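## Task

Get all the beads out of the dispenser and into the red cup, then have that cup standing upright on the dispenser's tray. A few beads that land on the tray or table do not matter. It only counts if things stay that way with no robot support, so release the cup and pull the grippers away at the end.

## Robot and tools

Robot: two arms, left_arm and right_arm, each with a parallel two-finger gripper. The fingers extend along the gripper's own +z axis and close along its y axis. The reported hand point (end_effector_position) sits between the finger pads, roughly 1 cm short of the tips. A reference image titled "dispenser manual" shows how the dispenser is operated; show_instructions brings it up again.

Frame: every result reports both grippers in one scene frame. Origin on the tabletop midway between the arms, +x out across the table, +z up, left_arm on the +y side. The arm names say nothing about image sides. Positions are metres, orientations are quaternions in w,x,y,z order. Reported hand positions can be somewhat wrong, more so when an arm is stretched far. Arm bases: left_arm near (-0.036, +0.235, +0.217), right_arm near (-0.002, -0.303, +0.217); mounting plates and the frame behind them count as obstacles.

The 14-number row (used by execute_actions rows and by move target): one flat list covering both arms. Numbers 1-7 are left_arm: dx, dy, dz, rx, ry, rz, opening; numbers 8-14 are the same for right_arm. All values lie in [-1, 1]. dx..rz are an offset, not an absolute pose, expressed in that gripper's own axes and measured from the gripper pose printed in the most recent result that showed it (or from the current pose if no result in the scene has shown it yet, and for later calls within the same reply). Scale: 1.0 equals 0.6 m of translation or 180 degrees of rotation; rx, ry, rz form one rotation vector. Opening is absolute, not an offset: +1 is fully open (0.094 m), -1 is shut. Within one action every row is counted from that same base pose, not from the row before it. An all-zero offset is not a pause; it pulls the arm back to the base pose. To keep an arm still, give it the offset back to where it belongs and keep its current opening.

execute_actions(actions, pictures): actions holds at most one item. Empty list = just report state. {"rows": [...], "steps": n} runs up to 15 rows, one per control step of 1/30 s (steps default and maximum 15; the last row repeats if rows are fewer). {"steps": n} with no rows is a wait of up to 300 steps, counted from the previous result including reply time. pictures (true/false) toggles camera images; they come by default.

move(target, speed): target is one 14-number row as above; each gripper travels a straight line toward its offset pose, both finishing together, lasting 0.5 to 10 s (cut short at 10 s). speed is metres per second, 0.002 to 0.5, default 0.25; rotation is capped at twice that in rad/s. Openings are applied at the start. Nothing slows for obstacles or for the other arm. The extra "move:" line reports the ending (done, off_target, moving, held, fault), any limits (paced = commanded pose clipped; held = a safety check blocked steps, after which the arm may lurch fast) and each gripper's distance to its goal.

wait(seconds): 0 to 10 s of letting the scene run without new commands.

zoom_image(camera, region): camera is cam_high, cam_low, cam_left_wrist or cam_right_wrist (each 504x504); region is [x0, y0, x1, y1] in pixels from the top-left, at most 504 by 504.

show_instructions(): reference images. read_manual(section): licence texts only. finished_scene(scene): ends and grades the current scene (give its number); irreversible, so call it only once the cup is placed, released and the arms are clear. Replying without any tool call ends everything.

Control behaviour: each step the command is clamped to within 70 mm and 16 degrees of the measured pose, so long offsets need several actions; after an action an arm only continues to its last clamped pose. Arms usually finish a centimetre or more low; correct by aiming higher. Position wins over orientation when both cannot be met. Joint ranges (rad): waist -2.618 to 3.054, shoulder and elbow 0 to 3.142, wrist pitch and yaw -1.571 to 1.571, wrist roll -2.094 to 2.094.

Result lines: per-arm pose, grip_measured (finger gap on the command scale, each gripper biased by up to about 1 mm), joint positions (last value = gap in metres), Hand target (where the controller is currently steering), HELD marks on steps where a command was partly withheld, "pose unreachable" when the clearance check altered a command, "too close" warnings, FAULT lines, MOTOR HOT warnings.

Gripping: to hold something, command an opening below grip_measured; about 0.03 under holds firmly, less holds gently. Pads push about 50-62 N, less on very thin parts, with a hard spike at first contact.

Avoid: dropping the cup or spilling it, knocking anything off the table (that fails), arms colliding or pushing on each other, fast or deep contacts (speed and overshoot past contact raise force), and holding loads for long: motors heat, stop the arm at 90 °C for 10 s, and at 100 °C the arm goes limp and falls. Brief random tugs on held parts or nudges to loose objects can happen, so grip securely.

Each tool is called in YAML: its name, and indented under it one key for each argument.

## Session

execute_actions:
  actions: []

show_instructions:

Scene clock: 0.00 s of 4050.00 s.
left_arm: end_effector_position=(+0.5984, +0.2556, +0.1130) grip_measured=+1.000 end_effector_quat_wxyz=(+0.490, -0.483, +0.574, -0.445) | right_arm: end_effector_position=(+0.1195, -0.2452, +0.3008) grip_measured=+1.000 end_effector_quat_wxyz=(+0.046, -0.705, +0.707, +0.032)
Joint positions: left_arm=[-0.044  2.481  1.344  1.298  0.097 -0.525  0.094] | right_arm=[ 1.432  1.778  0.904 -1.472  0.491  0.22   0.094]
Joint velocities: left_arm=[-0.012 -0.007 -0.002 -0.007  0.066 -0.007  0.   ] | right_arm=[-0.007 -0.007 -0.002 -0.037 -0.022  0.022  0.   ]
Hand target (left_arm): +0.602, +0.251, +0.128; +0.497, -0.472, +0.568, -0.455
Hand target (right_arm): +0.120, -0.242, +0.305; -0.055, +0.703, -0.708, -0.038

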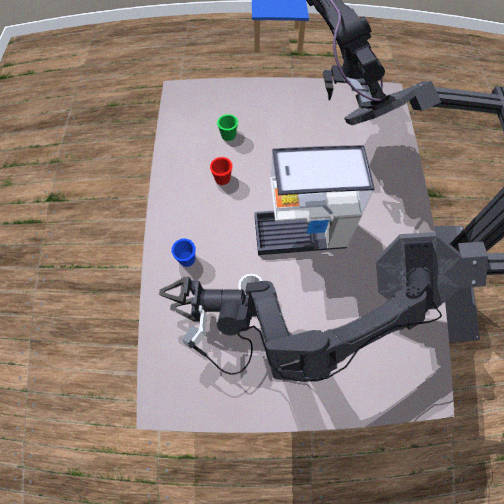

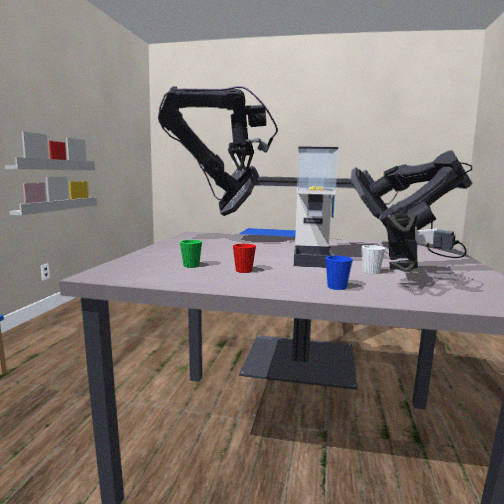

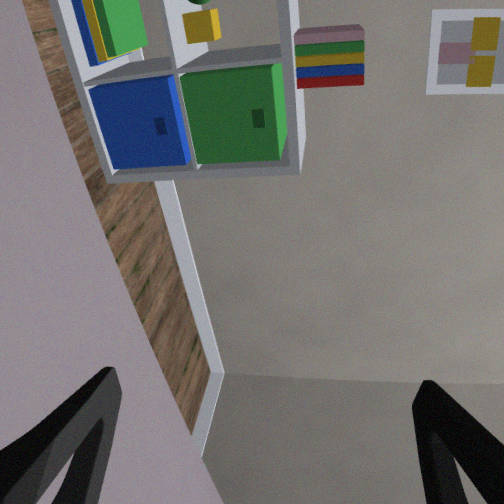

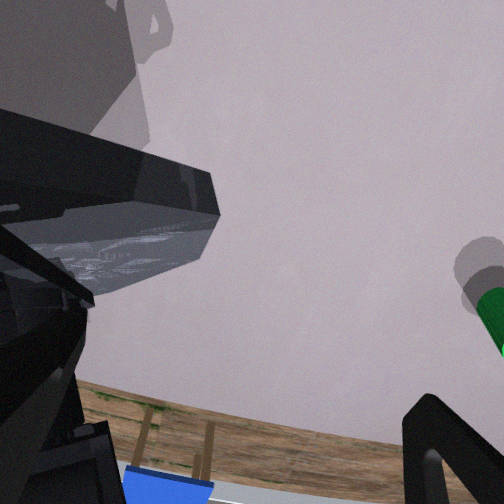

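Reference images for this scene: dispenser manual.

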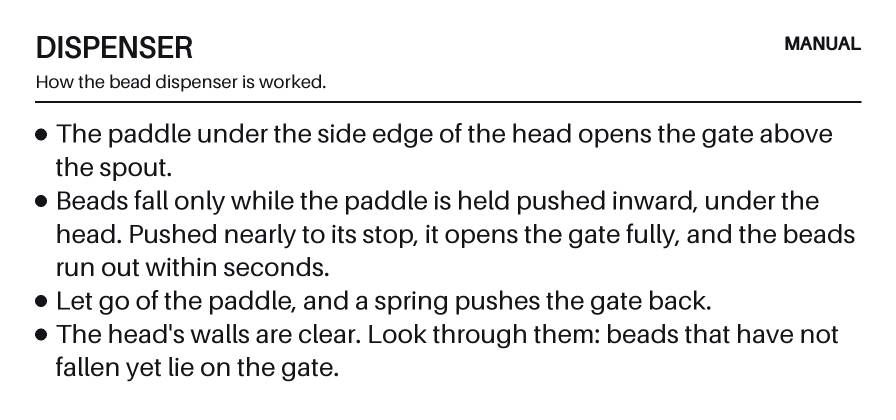

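move:
  target: [-0.15,-0.22,-0.2,0,0,0,-1,0.15,-0.348,0.075,0,0,0,1]

move:
  target: [0.31,0.16,-0.44,-0.397,0.284,-0.274,-1,-0.14,-0.078,0.29,0.21,-0.375,0.233,1]
  speed: 0.3

Scene clock: 17.93 s of 4050.00 s.
left_arm: end_effector_position=(+0.5067, +0.3437, +0.2667) grip_measured=-0.986 end_effector_quat_wxyz=(+0.495, -0.494, +0.564, -0.438) | right_arm: end_effector_position=(+0.3234, -0.3327, +0.2397) grip_measured=+1.000 end_effector_quat_wxyz=(+0.022, -0.717, +0.697, +0.024)
Joint positions: left_arm=[-0.208  1.734  0.754  1.167 -0.084 -0.509  0.001] | right_arm=[ 0.574  1.525  1.21  -1.411  0.903 -0.775  0.094]
Joint velocities: left_arm=[ 0.017 -0.017 -0.002  0.007 -0.022  0.037  0.   ] | right_arm=[-0.002 -0.007 -0.002  0.007 -0.051  0.007  0.   ]
Hand target (left_arm): +0.502, +0.333, +0.271; +0.490, -0.483, +0.573, -0.445
Hand target (right_arm): +0.329, -0.335, +0.247; -0.042, +0.705, -0.707, -0.030
Off the commanded pose (left_arm): 0.015 m, 2 deg.
Off the commanded pose (right_arm): 0.012 m, 3 deg.
After step 90, 13.27 s passed at rest.
move: off_target (left_arm, right_arm)

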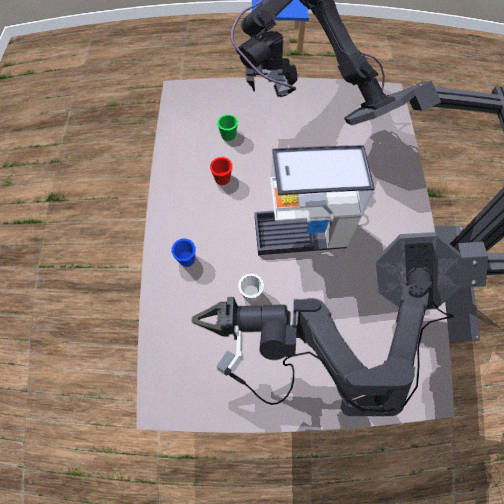

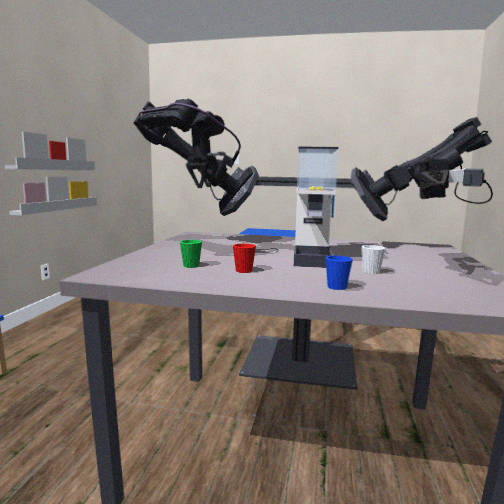

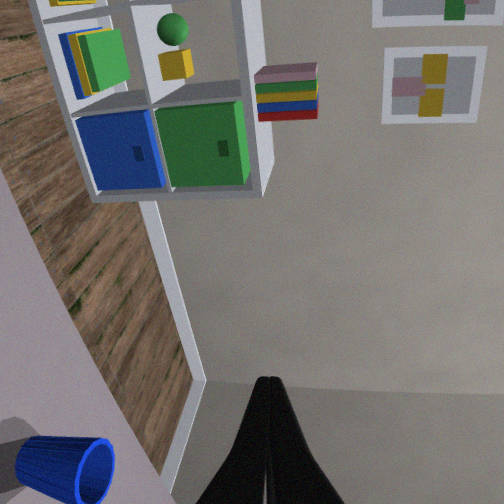

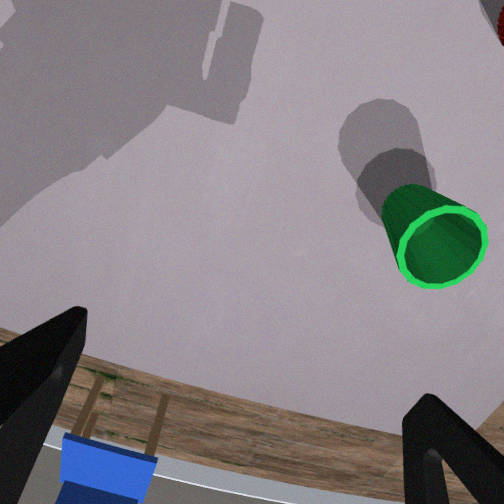

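Scene clock: 21.77 s of 4050.00 s.
left_arm: end_effector_position=(+0.2314, +0.1782, +0.1767) grip_measured=-0.986 end_effector_quat_wxyz=(-0.322, -0.634, +0.611, -0.348) | right_arm: end_effector_position=(+0.3632, -0.2410, +0.0629) grip_measured=+1.000 end_effector_quat_wxyz=(+0.579, -0.266, +0.749, +0.183)
Joint positions: left_arm=[-0.197  1.461  0.624 -0.421  0.053 -1.558  0.001] | right_arm=[-0.428  2.132  0.381  1.52  -0.629 -1.164  0.094]
Joint velocities: left_arm=[ 0.007  0.002  0.017  0.066 -0.037 -0.022 -0.   ] | right_arm=[ 0.002 -0.022 -0.002  0.022 -0.051  0.139  0.   ]
Hand target (left_arm): +0.229, +0.175, +0.180; +0.336, +0.628, -0.609, +0.348
Hand target (right_arm): +0.365, -0.236, +0.067; +0.590, -0.264, +0.738, +0.193
Off the commanded pose (left_arm): 0.008 m, 2 deg.
Off the commanded pose (right_arm): 0.011 m, 3 deg.
move: off_target (right_arm)

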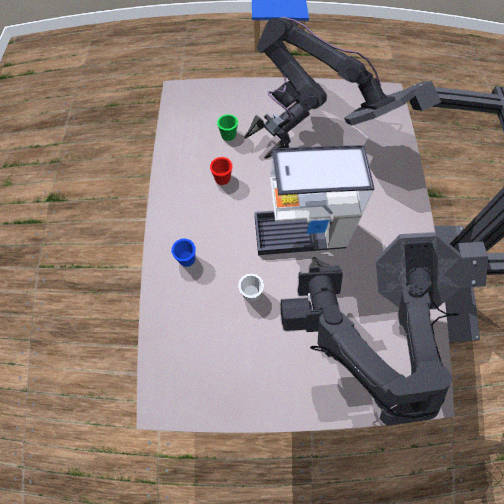

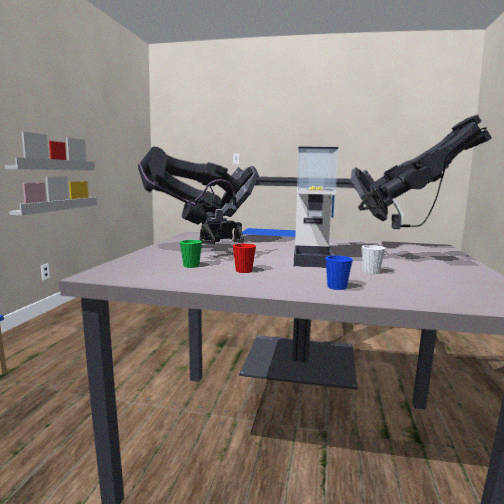

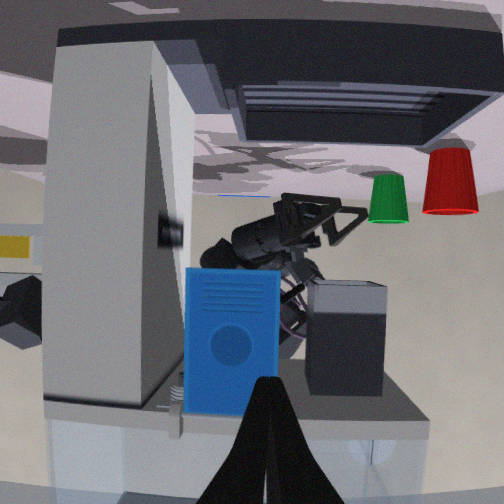

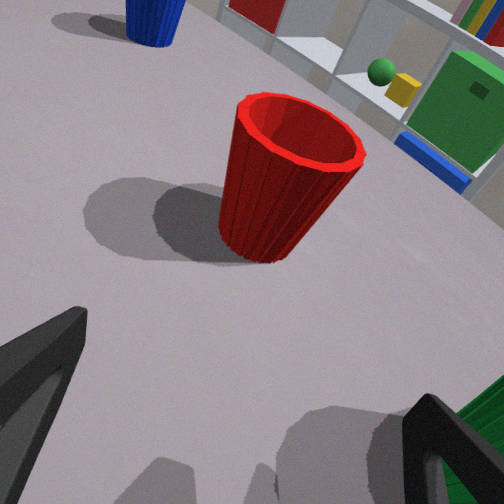

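move:
  target: [0.005,0.025,0.01,0,0.01,0,-1,-0.05,0.005,0.215,0,-0.045,-0.01,1]
  speed: 0.12

Scene clock: 26.60 s of 4050.00 s.
left_arm: end_effector_position=(+0.2165, +0.1721, +0.1713) grip_measured=-0.986 end_effector_quat_wxyz=(-0.333, -0.631, +0.610, -0.344) | right_arm: end_effector_position=(+0.4653, -0.1704, +0.0531) grip_measured=+1.000 end_effector_quat_wxyz=(+0.628, -0.263, +0.711, +0.176)
Joint positions: left_arm=[-0.183  1.461  0.573 -0.392  0.066 -1.553  0.001] | right_arm=[-0.215  2.361  0.838  1.403 -0.513 -1.116  0.094]
Joint velocities: left_arm=[ 0.002 -0.012 -0.017  0.007 -0.007  0.037 -0.   ] | right_arm=[ 0.007 -0.007 -0.012  0.007  0.007  0.007  0.   ]
Hand target (left_arm): +0.217, +0.171, +0.176; +0.332, +0.628, -0.606, +0.358
Hand target (right_arm): +0.466, -0.158, +0.060; +0.633, -0.264, +0.702, +0.192
Off the commanded pose (left_arm): 0.005 m, 2 deg.
Off the commanded pose (right_arm): 0.013 m, 2 deg.
After step 90, 0.27 s passed at rest.
move: off_target (right_arm)

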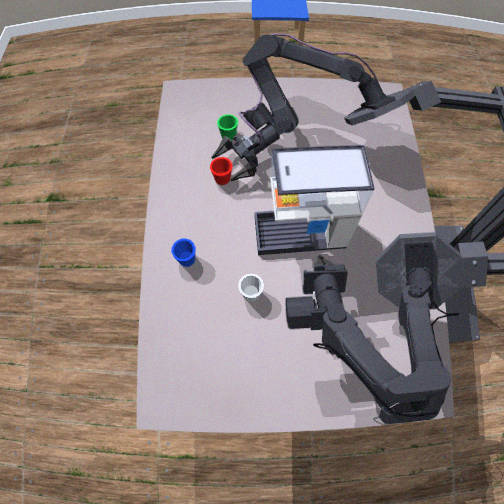

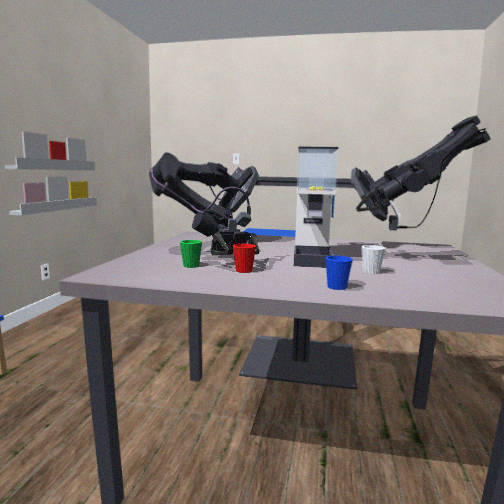

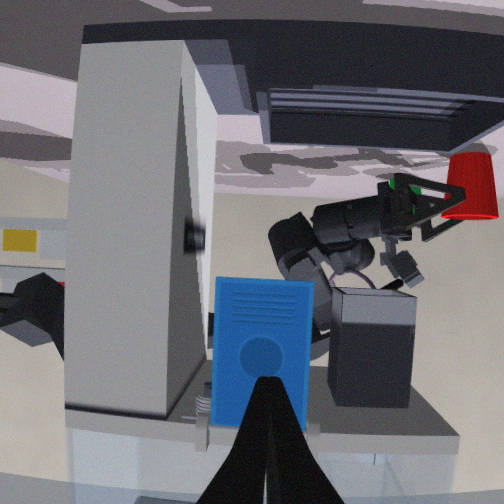

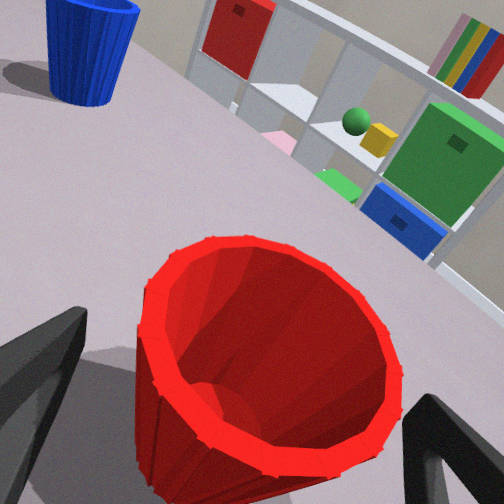

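move:
  target: [0.005,0,0,0,0.01,0,-1,-0.012,0.012,0.04,-0.008,-0.005,0.03,1]
  speed: 0.08

move:
  target: [0.005,0,0,0,0.01,0,-1,-0.008,0.008,0.008,0,-0.005,0.005,0.15]

Scene clock: 31.83 s of 4050.00 s.
left_arm: end_effector_position=(+0.2167, +0.1730, +0.1703) grip_measured=-0.986 end_effector_quat_wxyz=(-0.336, -0.632, +0.606, -0.346) | right_arm: end_effector_position=(+0.4785, -0.1628, +0.0481) grip_measured=+1.000 end_effector_quat_wxyz=(+0.615, -0.236, +0.725, +0.201)
Joint positions: left_arm=[-0.17   1.461  0.573 -0.391  0.079 -1.547  0.001] | right_arm=[-0.196  2.378  0.903  1.347 -0.484 -1.035  0.094]
Joint velocities: left_arm=[-0.002 -0.002 -0.007  0.051 -0.022 -0.095  0.   ] | right_arm=[ 0.007  0.017  0.002 -0.037  0.037  0.007  0.   ]
Hand target (left_arm): +0.217, +0.171, +0.174; +0.342, +0.626, -0.605, +0.354
Hand target (right_arm): +0.480, -0.150, +0.057; +0.622, -0.236, +0.715, +0.216
Off the commanded pose (left_arm): 0.004 m, 1 deg.
Off the commanded pose (right_arm): 0.016 m, 2 deg.
After step 90, 1.13 s passed at rest.
move: off_target (right_arm)

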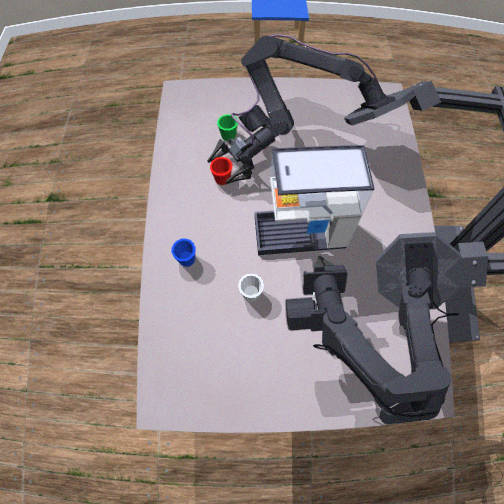

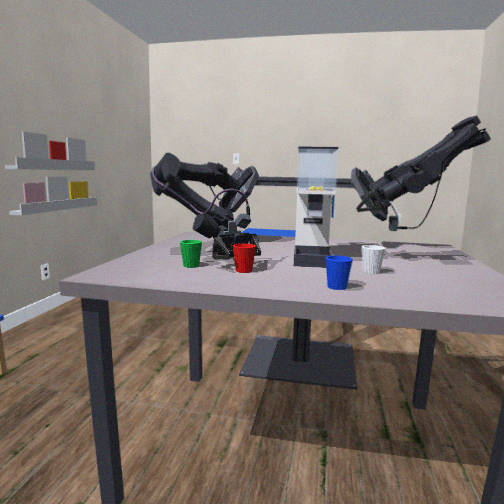

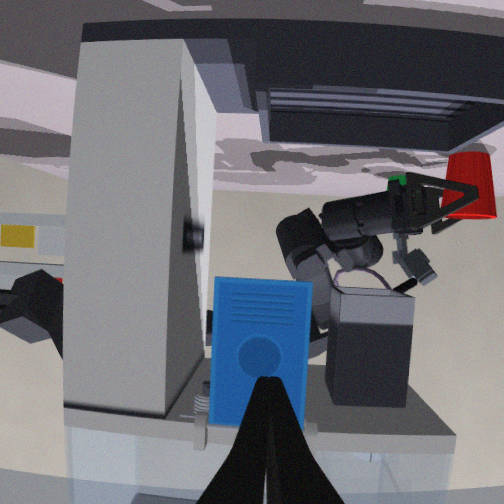

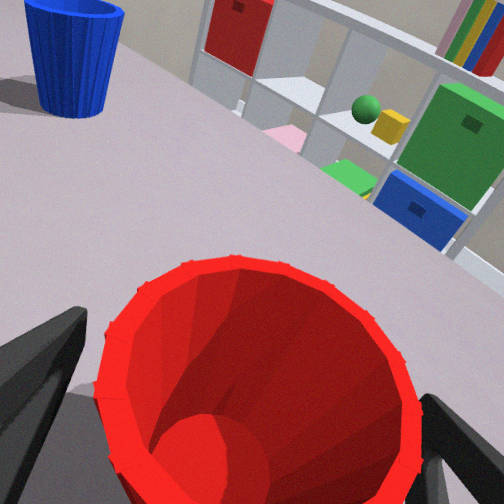

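Scene clock: 32.53 s of 4050.00 s.
left_arm: end_effector_position=(+0.2168, +0.1740, +0.1691) grip_measured=-0.986 end_effector_quat_wxyz=(-0.339, -0.633, +0.602, -0.348) | right_arm: end_effector_position=(+0.4792, -0.1656, +0.0465) grip_measured=+0.314 end_effector_quat_wxyz=(+0.614, -0.231, +0.728, +0.199)
Joint positions: left_arm=[-0.156  1.461  0.573 -0.391  0.091 -1.541  0.001] | right_arm=[-0.201  2.378  0.903  1.353 -0.482 -1.027  0.062]
Joint velocities: left_arm=[ 0.002 -0.007 -0.017  0.022  0.037 -0.007 -0.001] | right_arm=[-0.002 -0.017 -0.017 -0.066 -0.007 -0.037 -0.   ]
Hand target (left_arm): +0.217, +0.171, +0.173; +0.345, +0.627, -0.601, +0.356
Hand target (right_arm): +0.480, -0.156, +0.052; +0.619, -0.228, +0.722, +0.208
Off the commanded pose (left_arm): 0.005 m, 1 deg.
Off the commanded pose (right_arm): 0.011 m, 1 deg.
move: off_target (right_arm)

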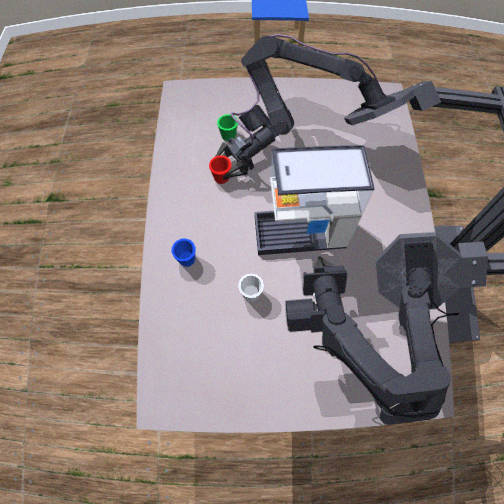

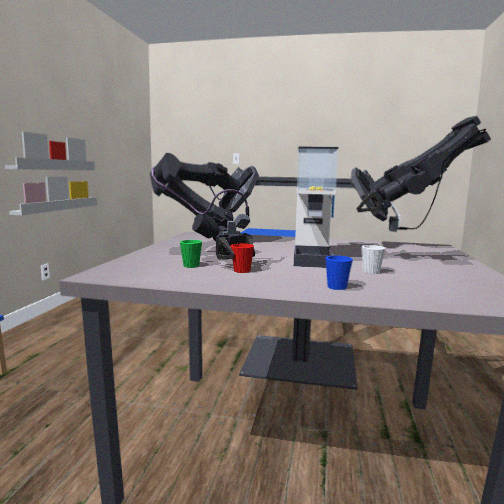

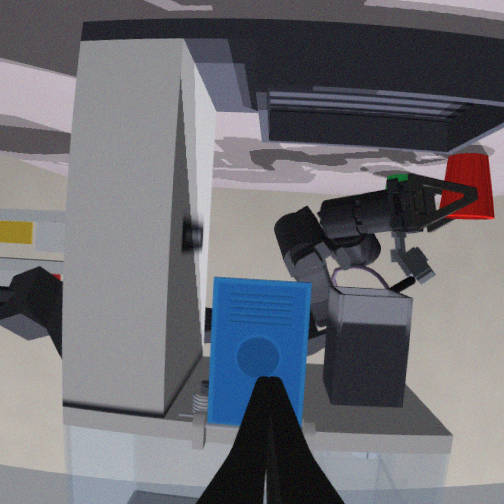

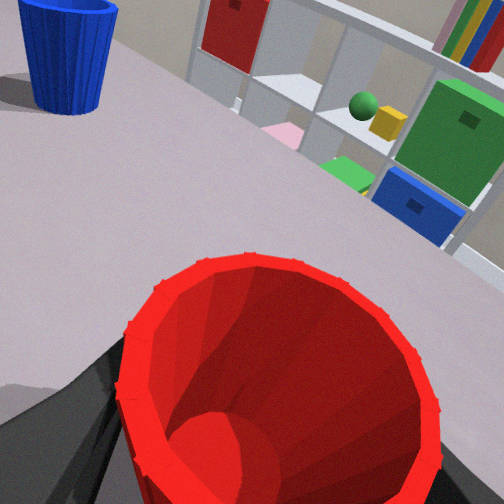

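move:
  target: [0.005,0,0,0,0.01,0,-1,-0.08,0.282,-0.194,-0.296,-0.012,-0.05,0.15]
  speed: 0.2

Scene clock: 40.53 s of 4050.00 s.
left_arm: end_effector_position=(+0.2170, +0.1750, +0.1682) grip_measured=-0.986 end_effector_quat_wxyz=(-0.343, -0.634, +0.598, -0.350) | right_arm: end_effector_position=(+0.2792, -0.0939, +0.0953) grip_measured=+0.314 end_effector_quat_wxyz=(-0.444, +0.539, -0.548, -0.460)
Joint positions: left_arm=[-0.142  1.461  0.573 -0.391  0.104 -1.536  0.001] | right_arm=[-0.125  2.088  0.752  0.15  -0.583 -1.725  0.062]
Joint velocities: left_arm=[ 0.002 -0.002 -0.007 -0.022 -0.037 -0.037 -0.002] | right_arm=[ 0.022  0.007 -0.002 -0.037  0.022 -0.022 -0.001]
Hand target (left_arm): +0.217, +0.173, +0.172; +0.349, +0.628, -0.597, +0.357
Hand target (right_arm): +0.293, -0.092, +0.115; -0.475, +0.535, -0.526, -0.461
Off the commanded pose (left_arm): 0.004 m, 1 deg.
Off the commanded pose (right_arm): 0.024 m, 4 deg.
After step 90, 2.07 s passed at rest.
move: off_target (right_arm)

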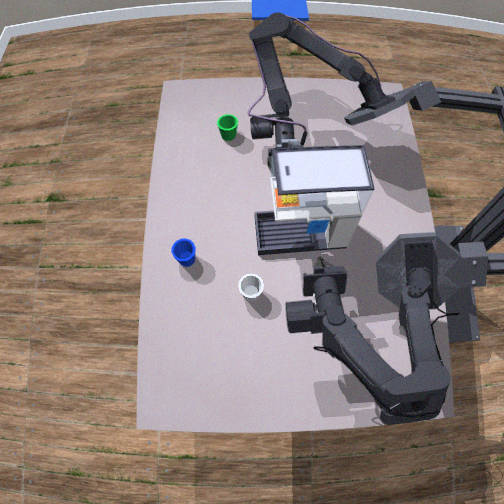

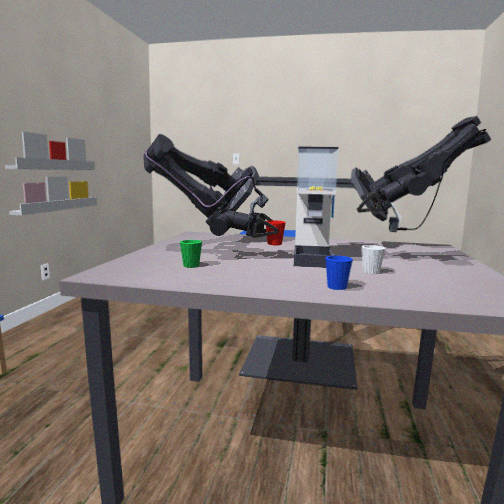

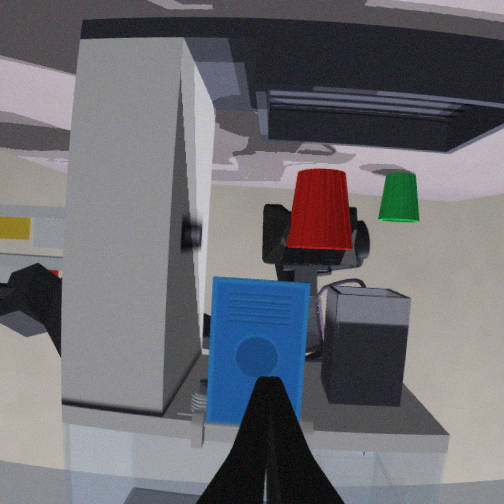

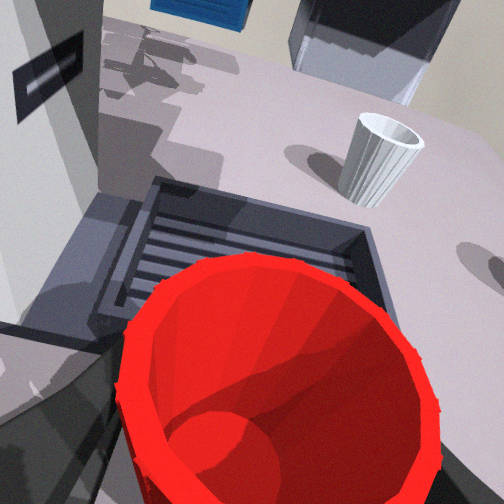

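move:
  target: [0.005,0,0,0,0.01,0,-1,-0.04,-0.022,0.185,0,-0.02,-0.012,0.15]
  speed: 0.08

zoom_image:
  camera: "cam_low"
  region: [240,150,380,290]

Scene clock: 48.90 s of 4050.00 s.
left_arm: end_effector_position=(+0.2171, +0.1759, +0.1672) grip_measured=-0.986 end_effector_quat_wxyz=(-0.346, -0.635, +0.594, -0.352) | right_arm: end_effector_position=(+0.2882, +0.0090, +0.0820) grip_measured=+0.314 end_effector_quat_wxyz=(-0.449, +0.542, -0.544, -0.457)
Joint positions: left_arm=[-0.129  1.461  0.573 -0.391  0.116 -1.53   0.001] | right_arm=[ 0.062  2.453  0.967  0.405 -0.506 -1.543  0.062]
Joint velocities: left_arm=[ 0.012  0.027  0.007  0.037 -0.007  0.051 -0.001] | right_arm=[0.007 0.002 0.002 0.022 0.007 0.051 0.   ]
Hand target (left_arm): +0.217, +0.173, +0.171; +0.352, +0.629, -0.593, +0.359
Hand target (right_arm): +0.292, +0.020, +0.099; -0.470, +0.534, -0.524, -0.468
Off the commanded pose (left_arm): 0.004 m, 1 deg.
Off the commanded pose (right_arm): 0.020 m, 4 deg.
After step 90, 3.57 s passed at rest.
move: off_target (right_arm)

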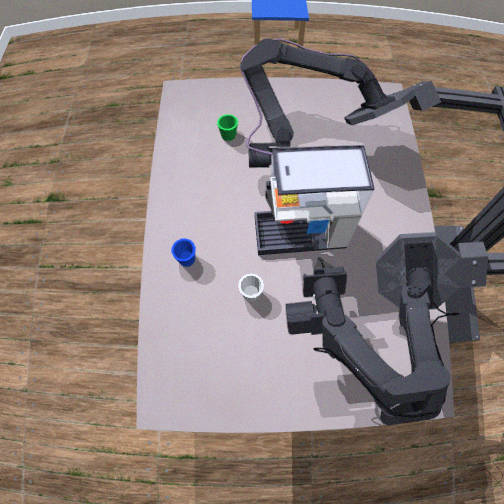

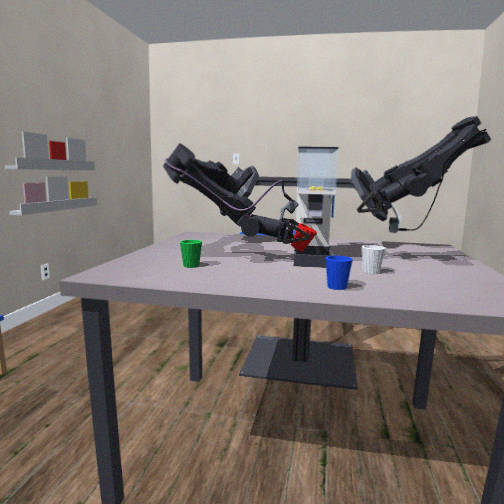

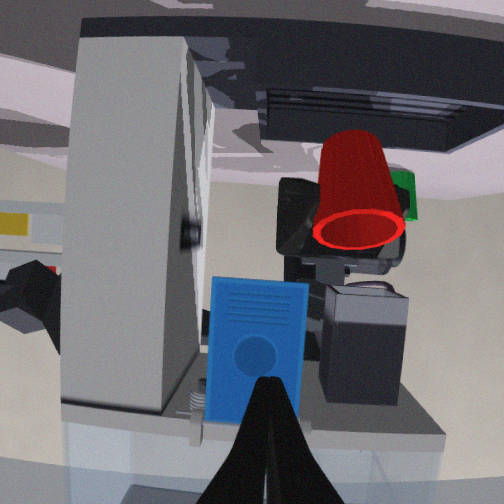

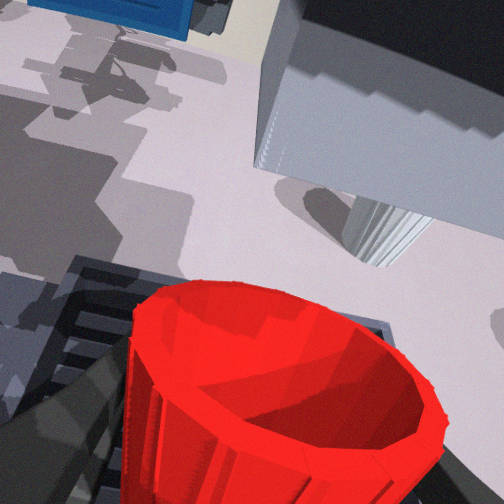

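Region (240, 150, 380, 290) of cam_low's 504x504 image, scaled by 3.600, with more detail than that image has.

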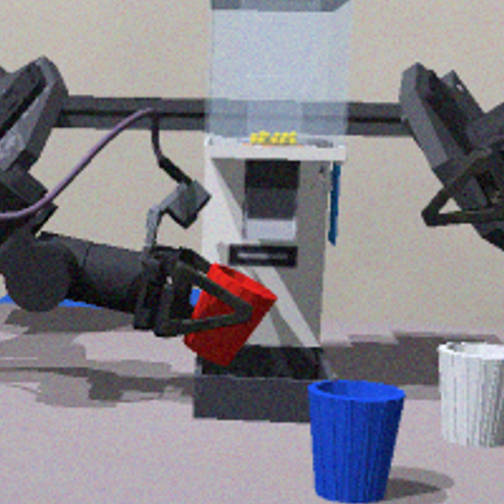

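move:
  target: [0.005,0,0,0,0.01,0,-1,-0.04,-0.02,0.062,0,-0.035,-0.008,0.2]
  speed: 0.05

move:
  target: [0.005,0,0,0,0.01,0,-1,0.005,-0.005,0.012,0,-0.025,-0.008,0.2]
  speed: 0.03

zoom_image:
  camera: "cam_low"
  region: [240,150,380,290]

Scene clock: 55.80 s of 4050.00 s.
left_arm: end_effector_position=(+0.2172, +0.1770, +0.1661) grip_measured=-0.986 end_effector_quat_wxyz=(-0.349, -0.636, +0.590, -0.354) | right_arm: end_effector_position=(+0.2985, +0.0361, +0.0753) grip_measured=+0.314 end_effector_quat_wxyz=(-0.458, +0.534, -0.540, -0.462)
Joint positions: left_arm=[-0.115  1.461  0.573 -0.391  0.129 -1.524  0.001] | right_arm=[ 0.083  2.557  1.085  0.411 -0.522 -1.515  0.062]
Joint velocities: left_arm=[-0.017 -0.007 -0.012 -0.051 -0.022 -0.095 -0.001] | right_arm=[ 0.002 -0.017 -0.027 -0.022 -0.007 -0.037 -0.001]
Hand target (left_arm): +0.217, +0.174, +0.170; +0.355, +0.630, -0.589, +0.361
Hand target (right_arm): +0.299, +0.049, +0.099; -0.484, +0.523, -0.511, -0.480
Off the commanded pose (left_arm): 0.004 m, 1 deg.
Off the commanded pose (right_arm): 0.027 m, 5 deg.
After step 90, 2.47 s passed at rest.
move: off_target (right_arm)

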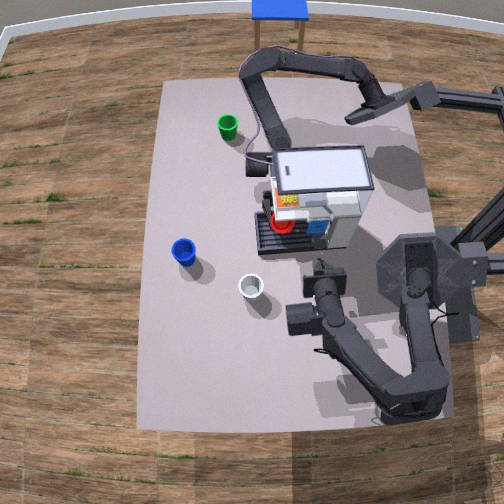

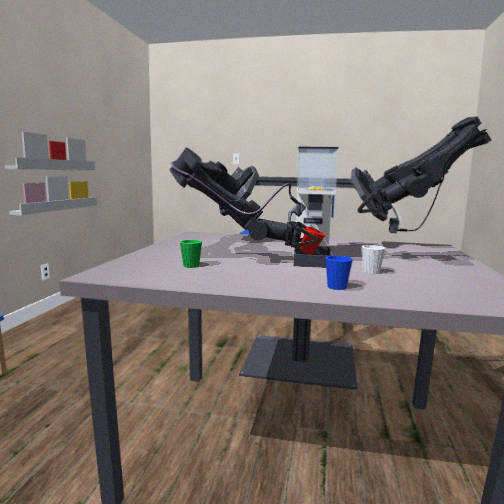

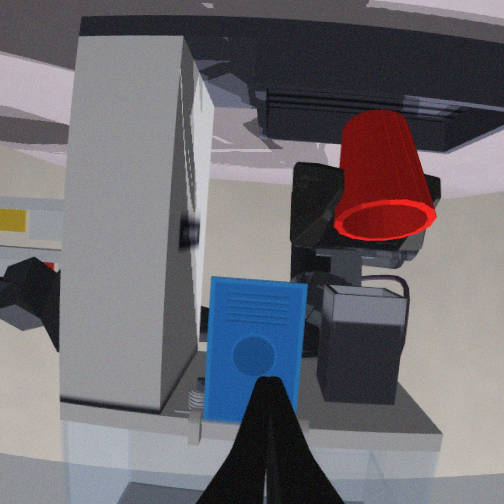

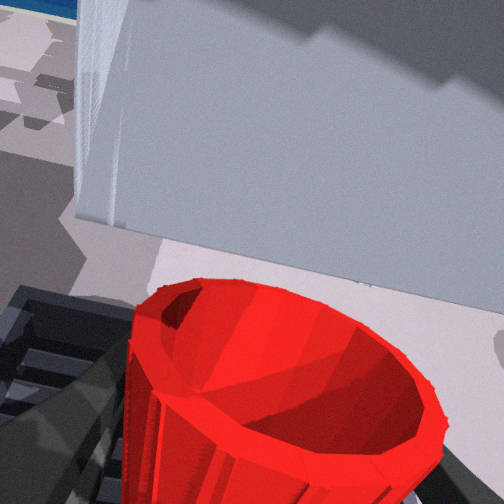

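Scene clock: 57.40 s of 4050.00 s.
left_arm: end_effector_position=(+0.2173, +0.1781, +0.1650) grip_measured=-0.986 end_effector_quat_wxyz=(-0.352, -0.637, +0.586, -0.355) | right_arm: end_effector_position=(+0.3033, +0.0350, +0.0624) grip_measured=+0.314 end_effector_quat_wxyz=(-0.474, +0.524, -0.533, -0.467)
Joint positions: left_arm=[-0.101  1.461  0.573 -0.391  0.14  -1.518  0.001] | right_arm=[ 0.038  2.597  1.13   0.402 -0.582 -1.558  0.062]
Joint velocities: left_arm=[-0.002  0.007 -0.007 -0.051 -0.007 -0.022  0.001] | right_arm=[ 0.002 -0.002  0.002 -0.022 -0.081 -0.007 -0.   ]
Hand target (left_arm): +0.217, +0.176, +0.169; +0.358, +0.631, -0.585, +0.363
Hand target (right_arm): +0.301, +0.042, +0.071; -0.485, +0.522, -0.515, -0.477
Off the commanded pose (left_arm): 0.005 m, 1 deg.
Off the commanded pose (right_arm): 0.012 m, 3 deg.
move: off_target (right_arm)

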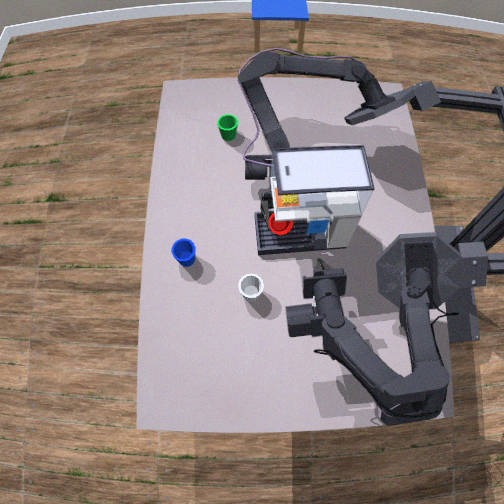

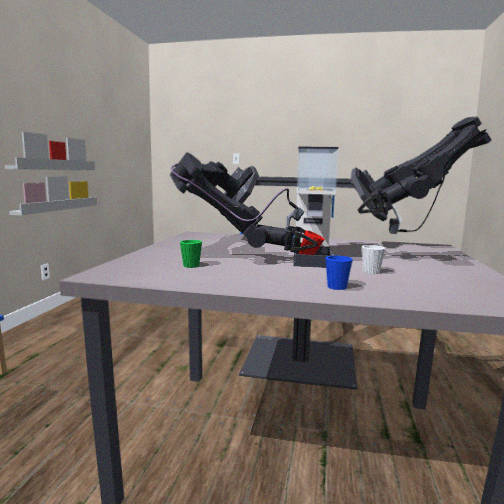

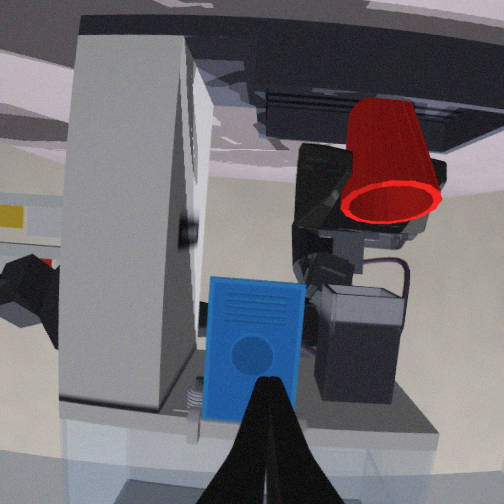

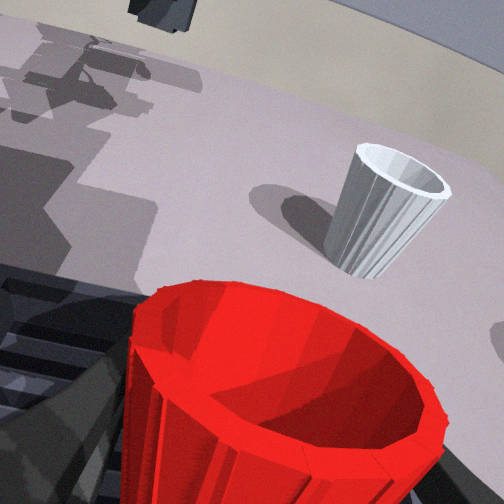

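Region (240, 150, 380, 290) of cam_low's 504x504 image, scaled by 3.600, with more detail than that image has.

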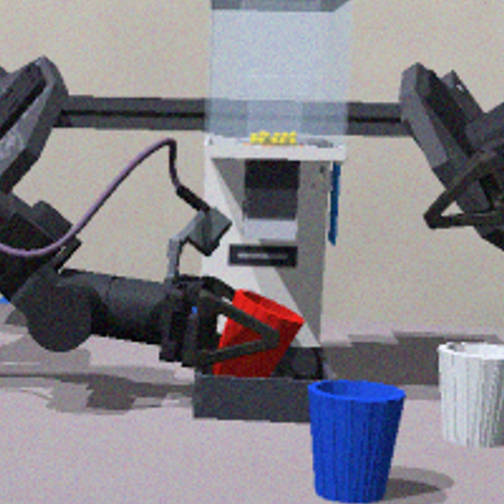

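move:
  target: [0.005,0,0,0,0.01,0,-1,-0.01,0.012,-0.05,0,-0.01,-0.008,0.28]
  speed: 0.03

zoom_image:
  camera: "cam_low"
  region: [240,150,380,290]

Scene clock: 61.83 s of 4050.00 s.
left_arm: end_effector_position=(+0.2175, +0.1792, +0.1640) grip_measured=-0.986 end_effector_quat_wxyz=(-0.354, -0.638, +0.583, -0.357) | right_arm: end_effector_position=(+0.2965, +0.0101, +0.0595) grip_measured=+0.314 end_effector_quat_wxyz=(-0.482, +0.523, -0.529, -0.462)
Joint positions: left_arm=[-0.088  1.461  0.573 -0.391  0.152 -1.512  0.001] | right_arm=[-0.017  2.539  1.051  0.401 -0.615 -1.624  0.062]
Joint velocities: left_arm=[-0.012 -0.007 -0.012  0.051  0.022 -0.037 -0.001] | right_arm=[ 0.002 -0.002  0.022  0.066  0.022  0.007 -0.   ]
Hand target (left_arm): +0.217, +0.177, +0.168; +0.361, +0.632, -0.581, +0.365
Hand target (right_arm): +0.296, +0.006, +0.071; -0.488, +0.523, -0.519, -0.469
Off the commanded pose (left_arm): 0.004 m, 1 deg.
Off the commanded pose (right_arm): 0.013 m, 2 deg.
After step 90, 0.13 s passed at rest.
move: off_target (right_arm)

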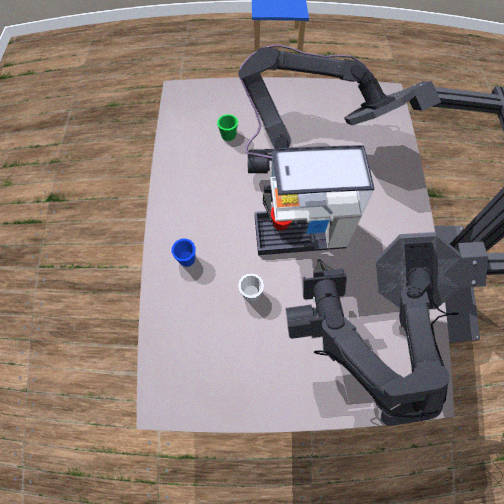

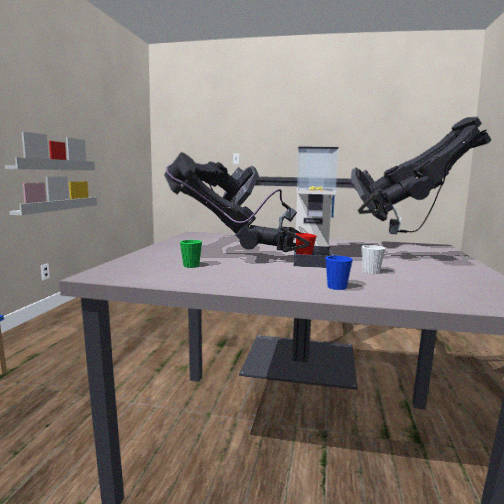

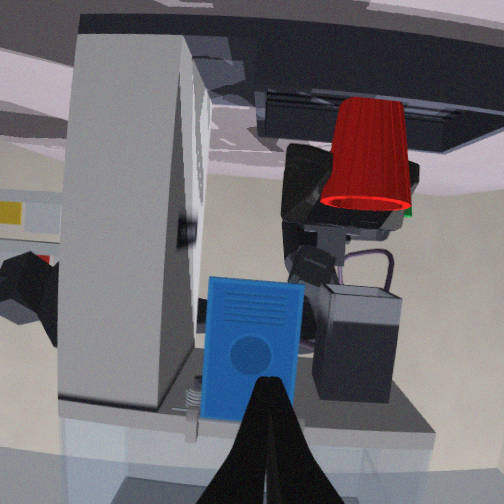

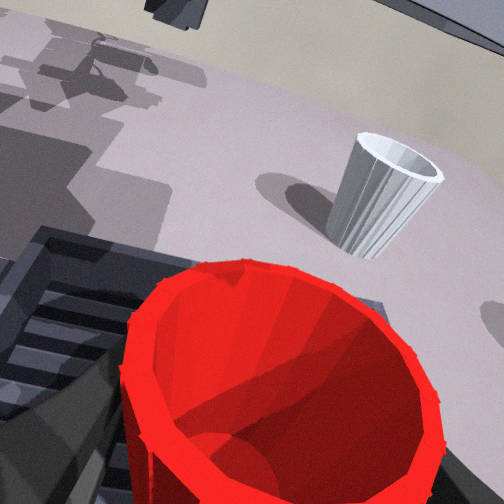

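Region (240, 150, 380, 290) of cam_low's 504x504 image, scaled by 3.600, with more detail than that image has.

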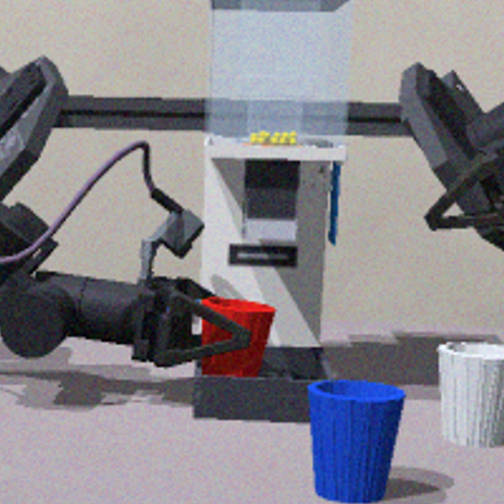

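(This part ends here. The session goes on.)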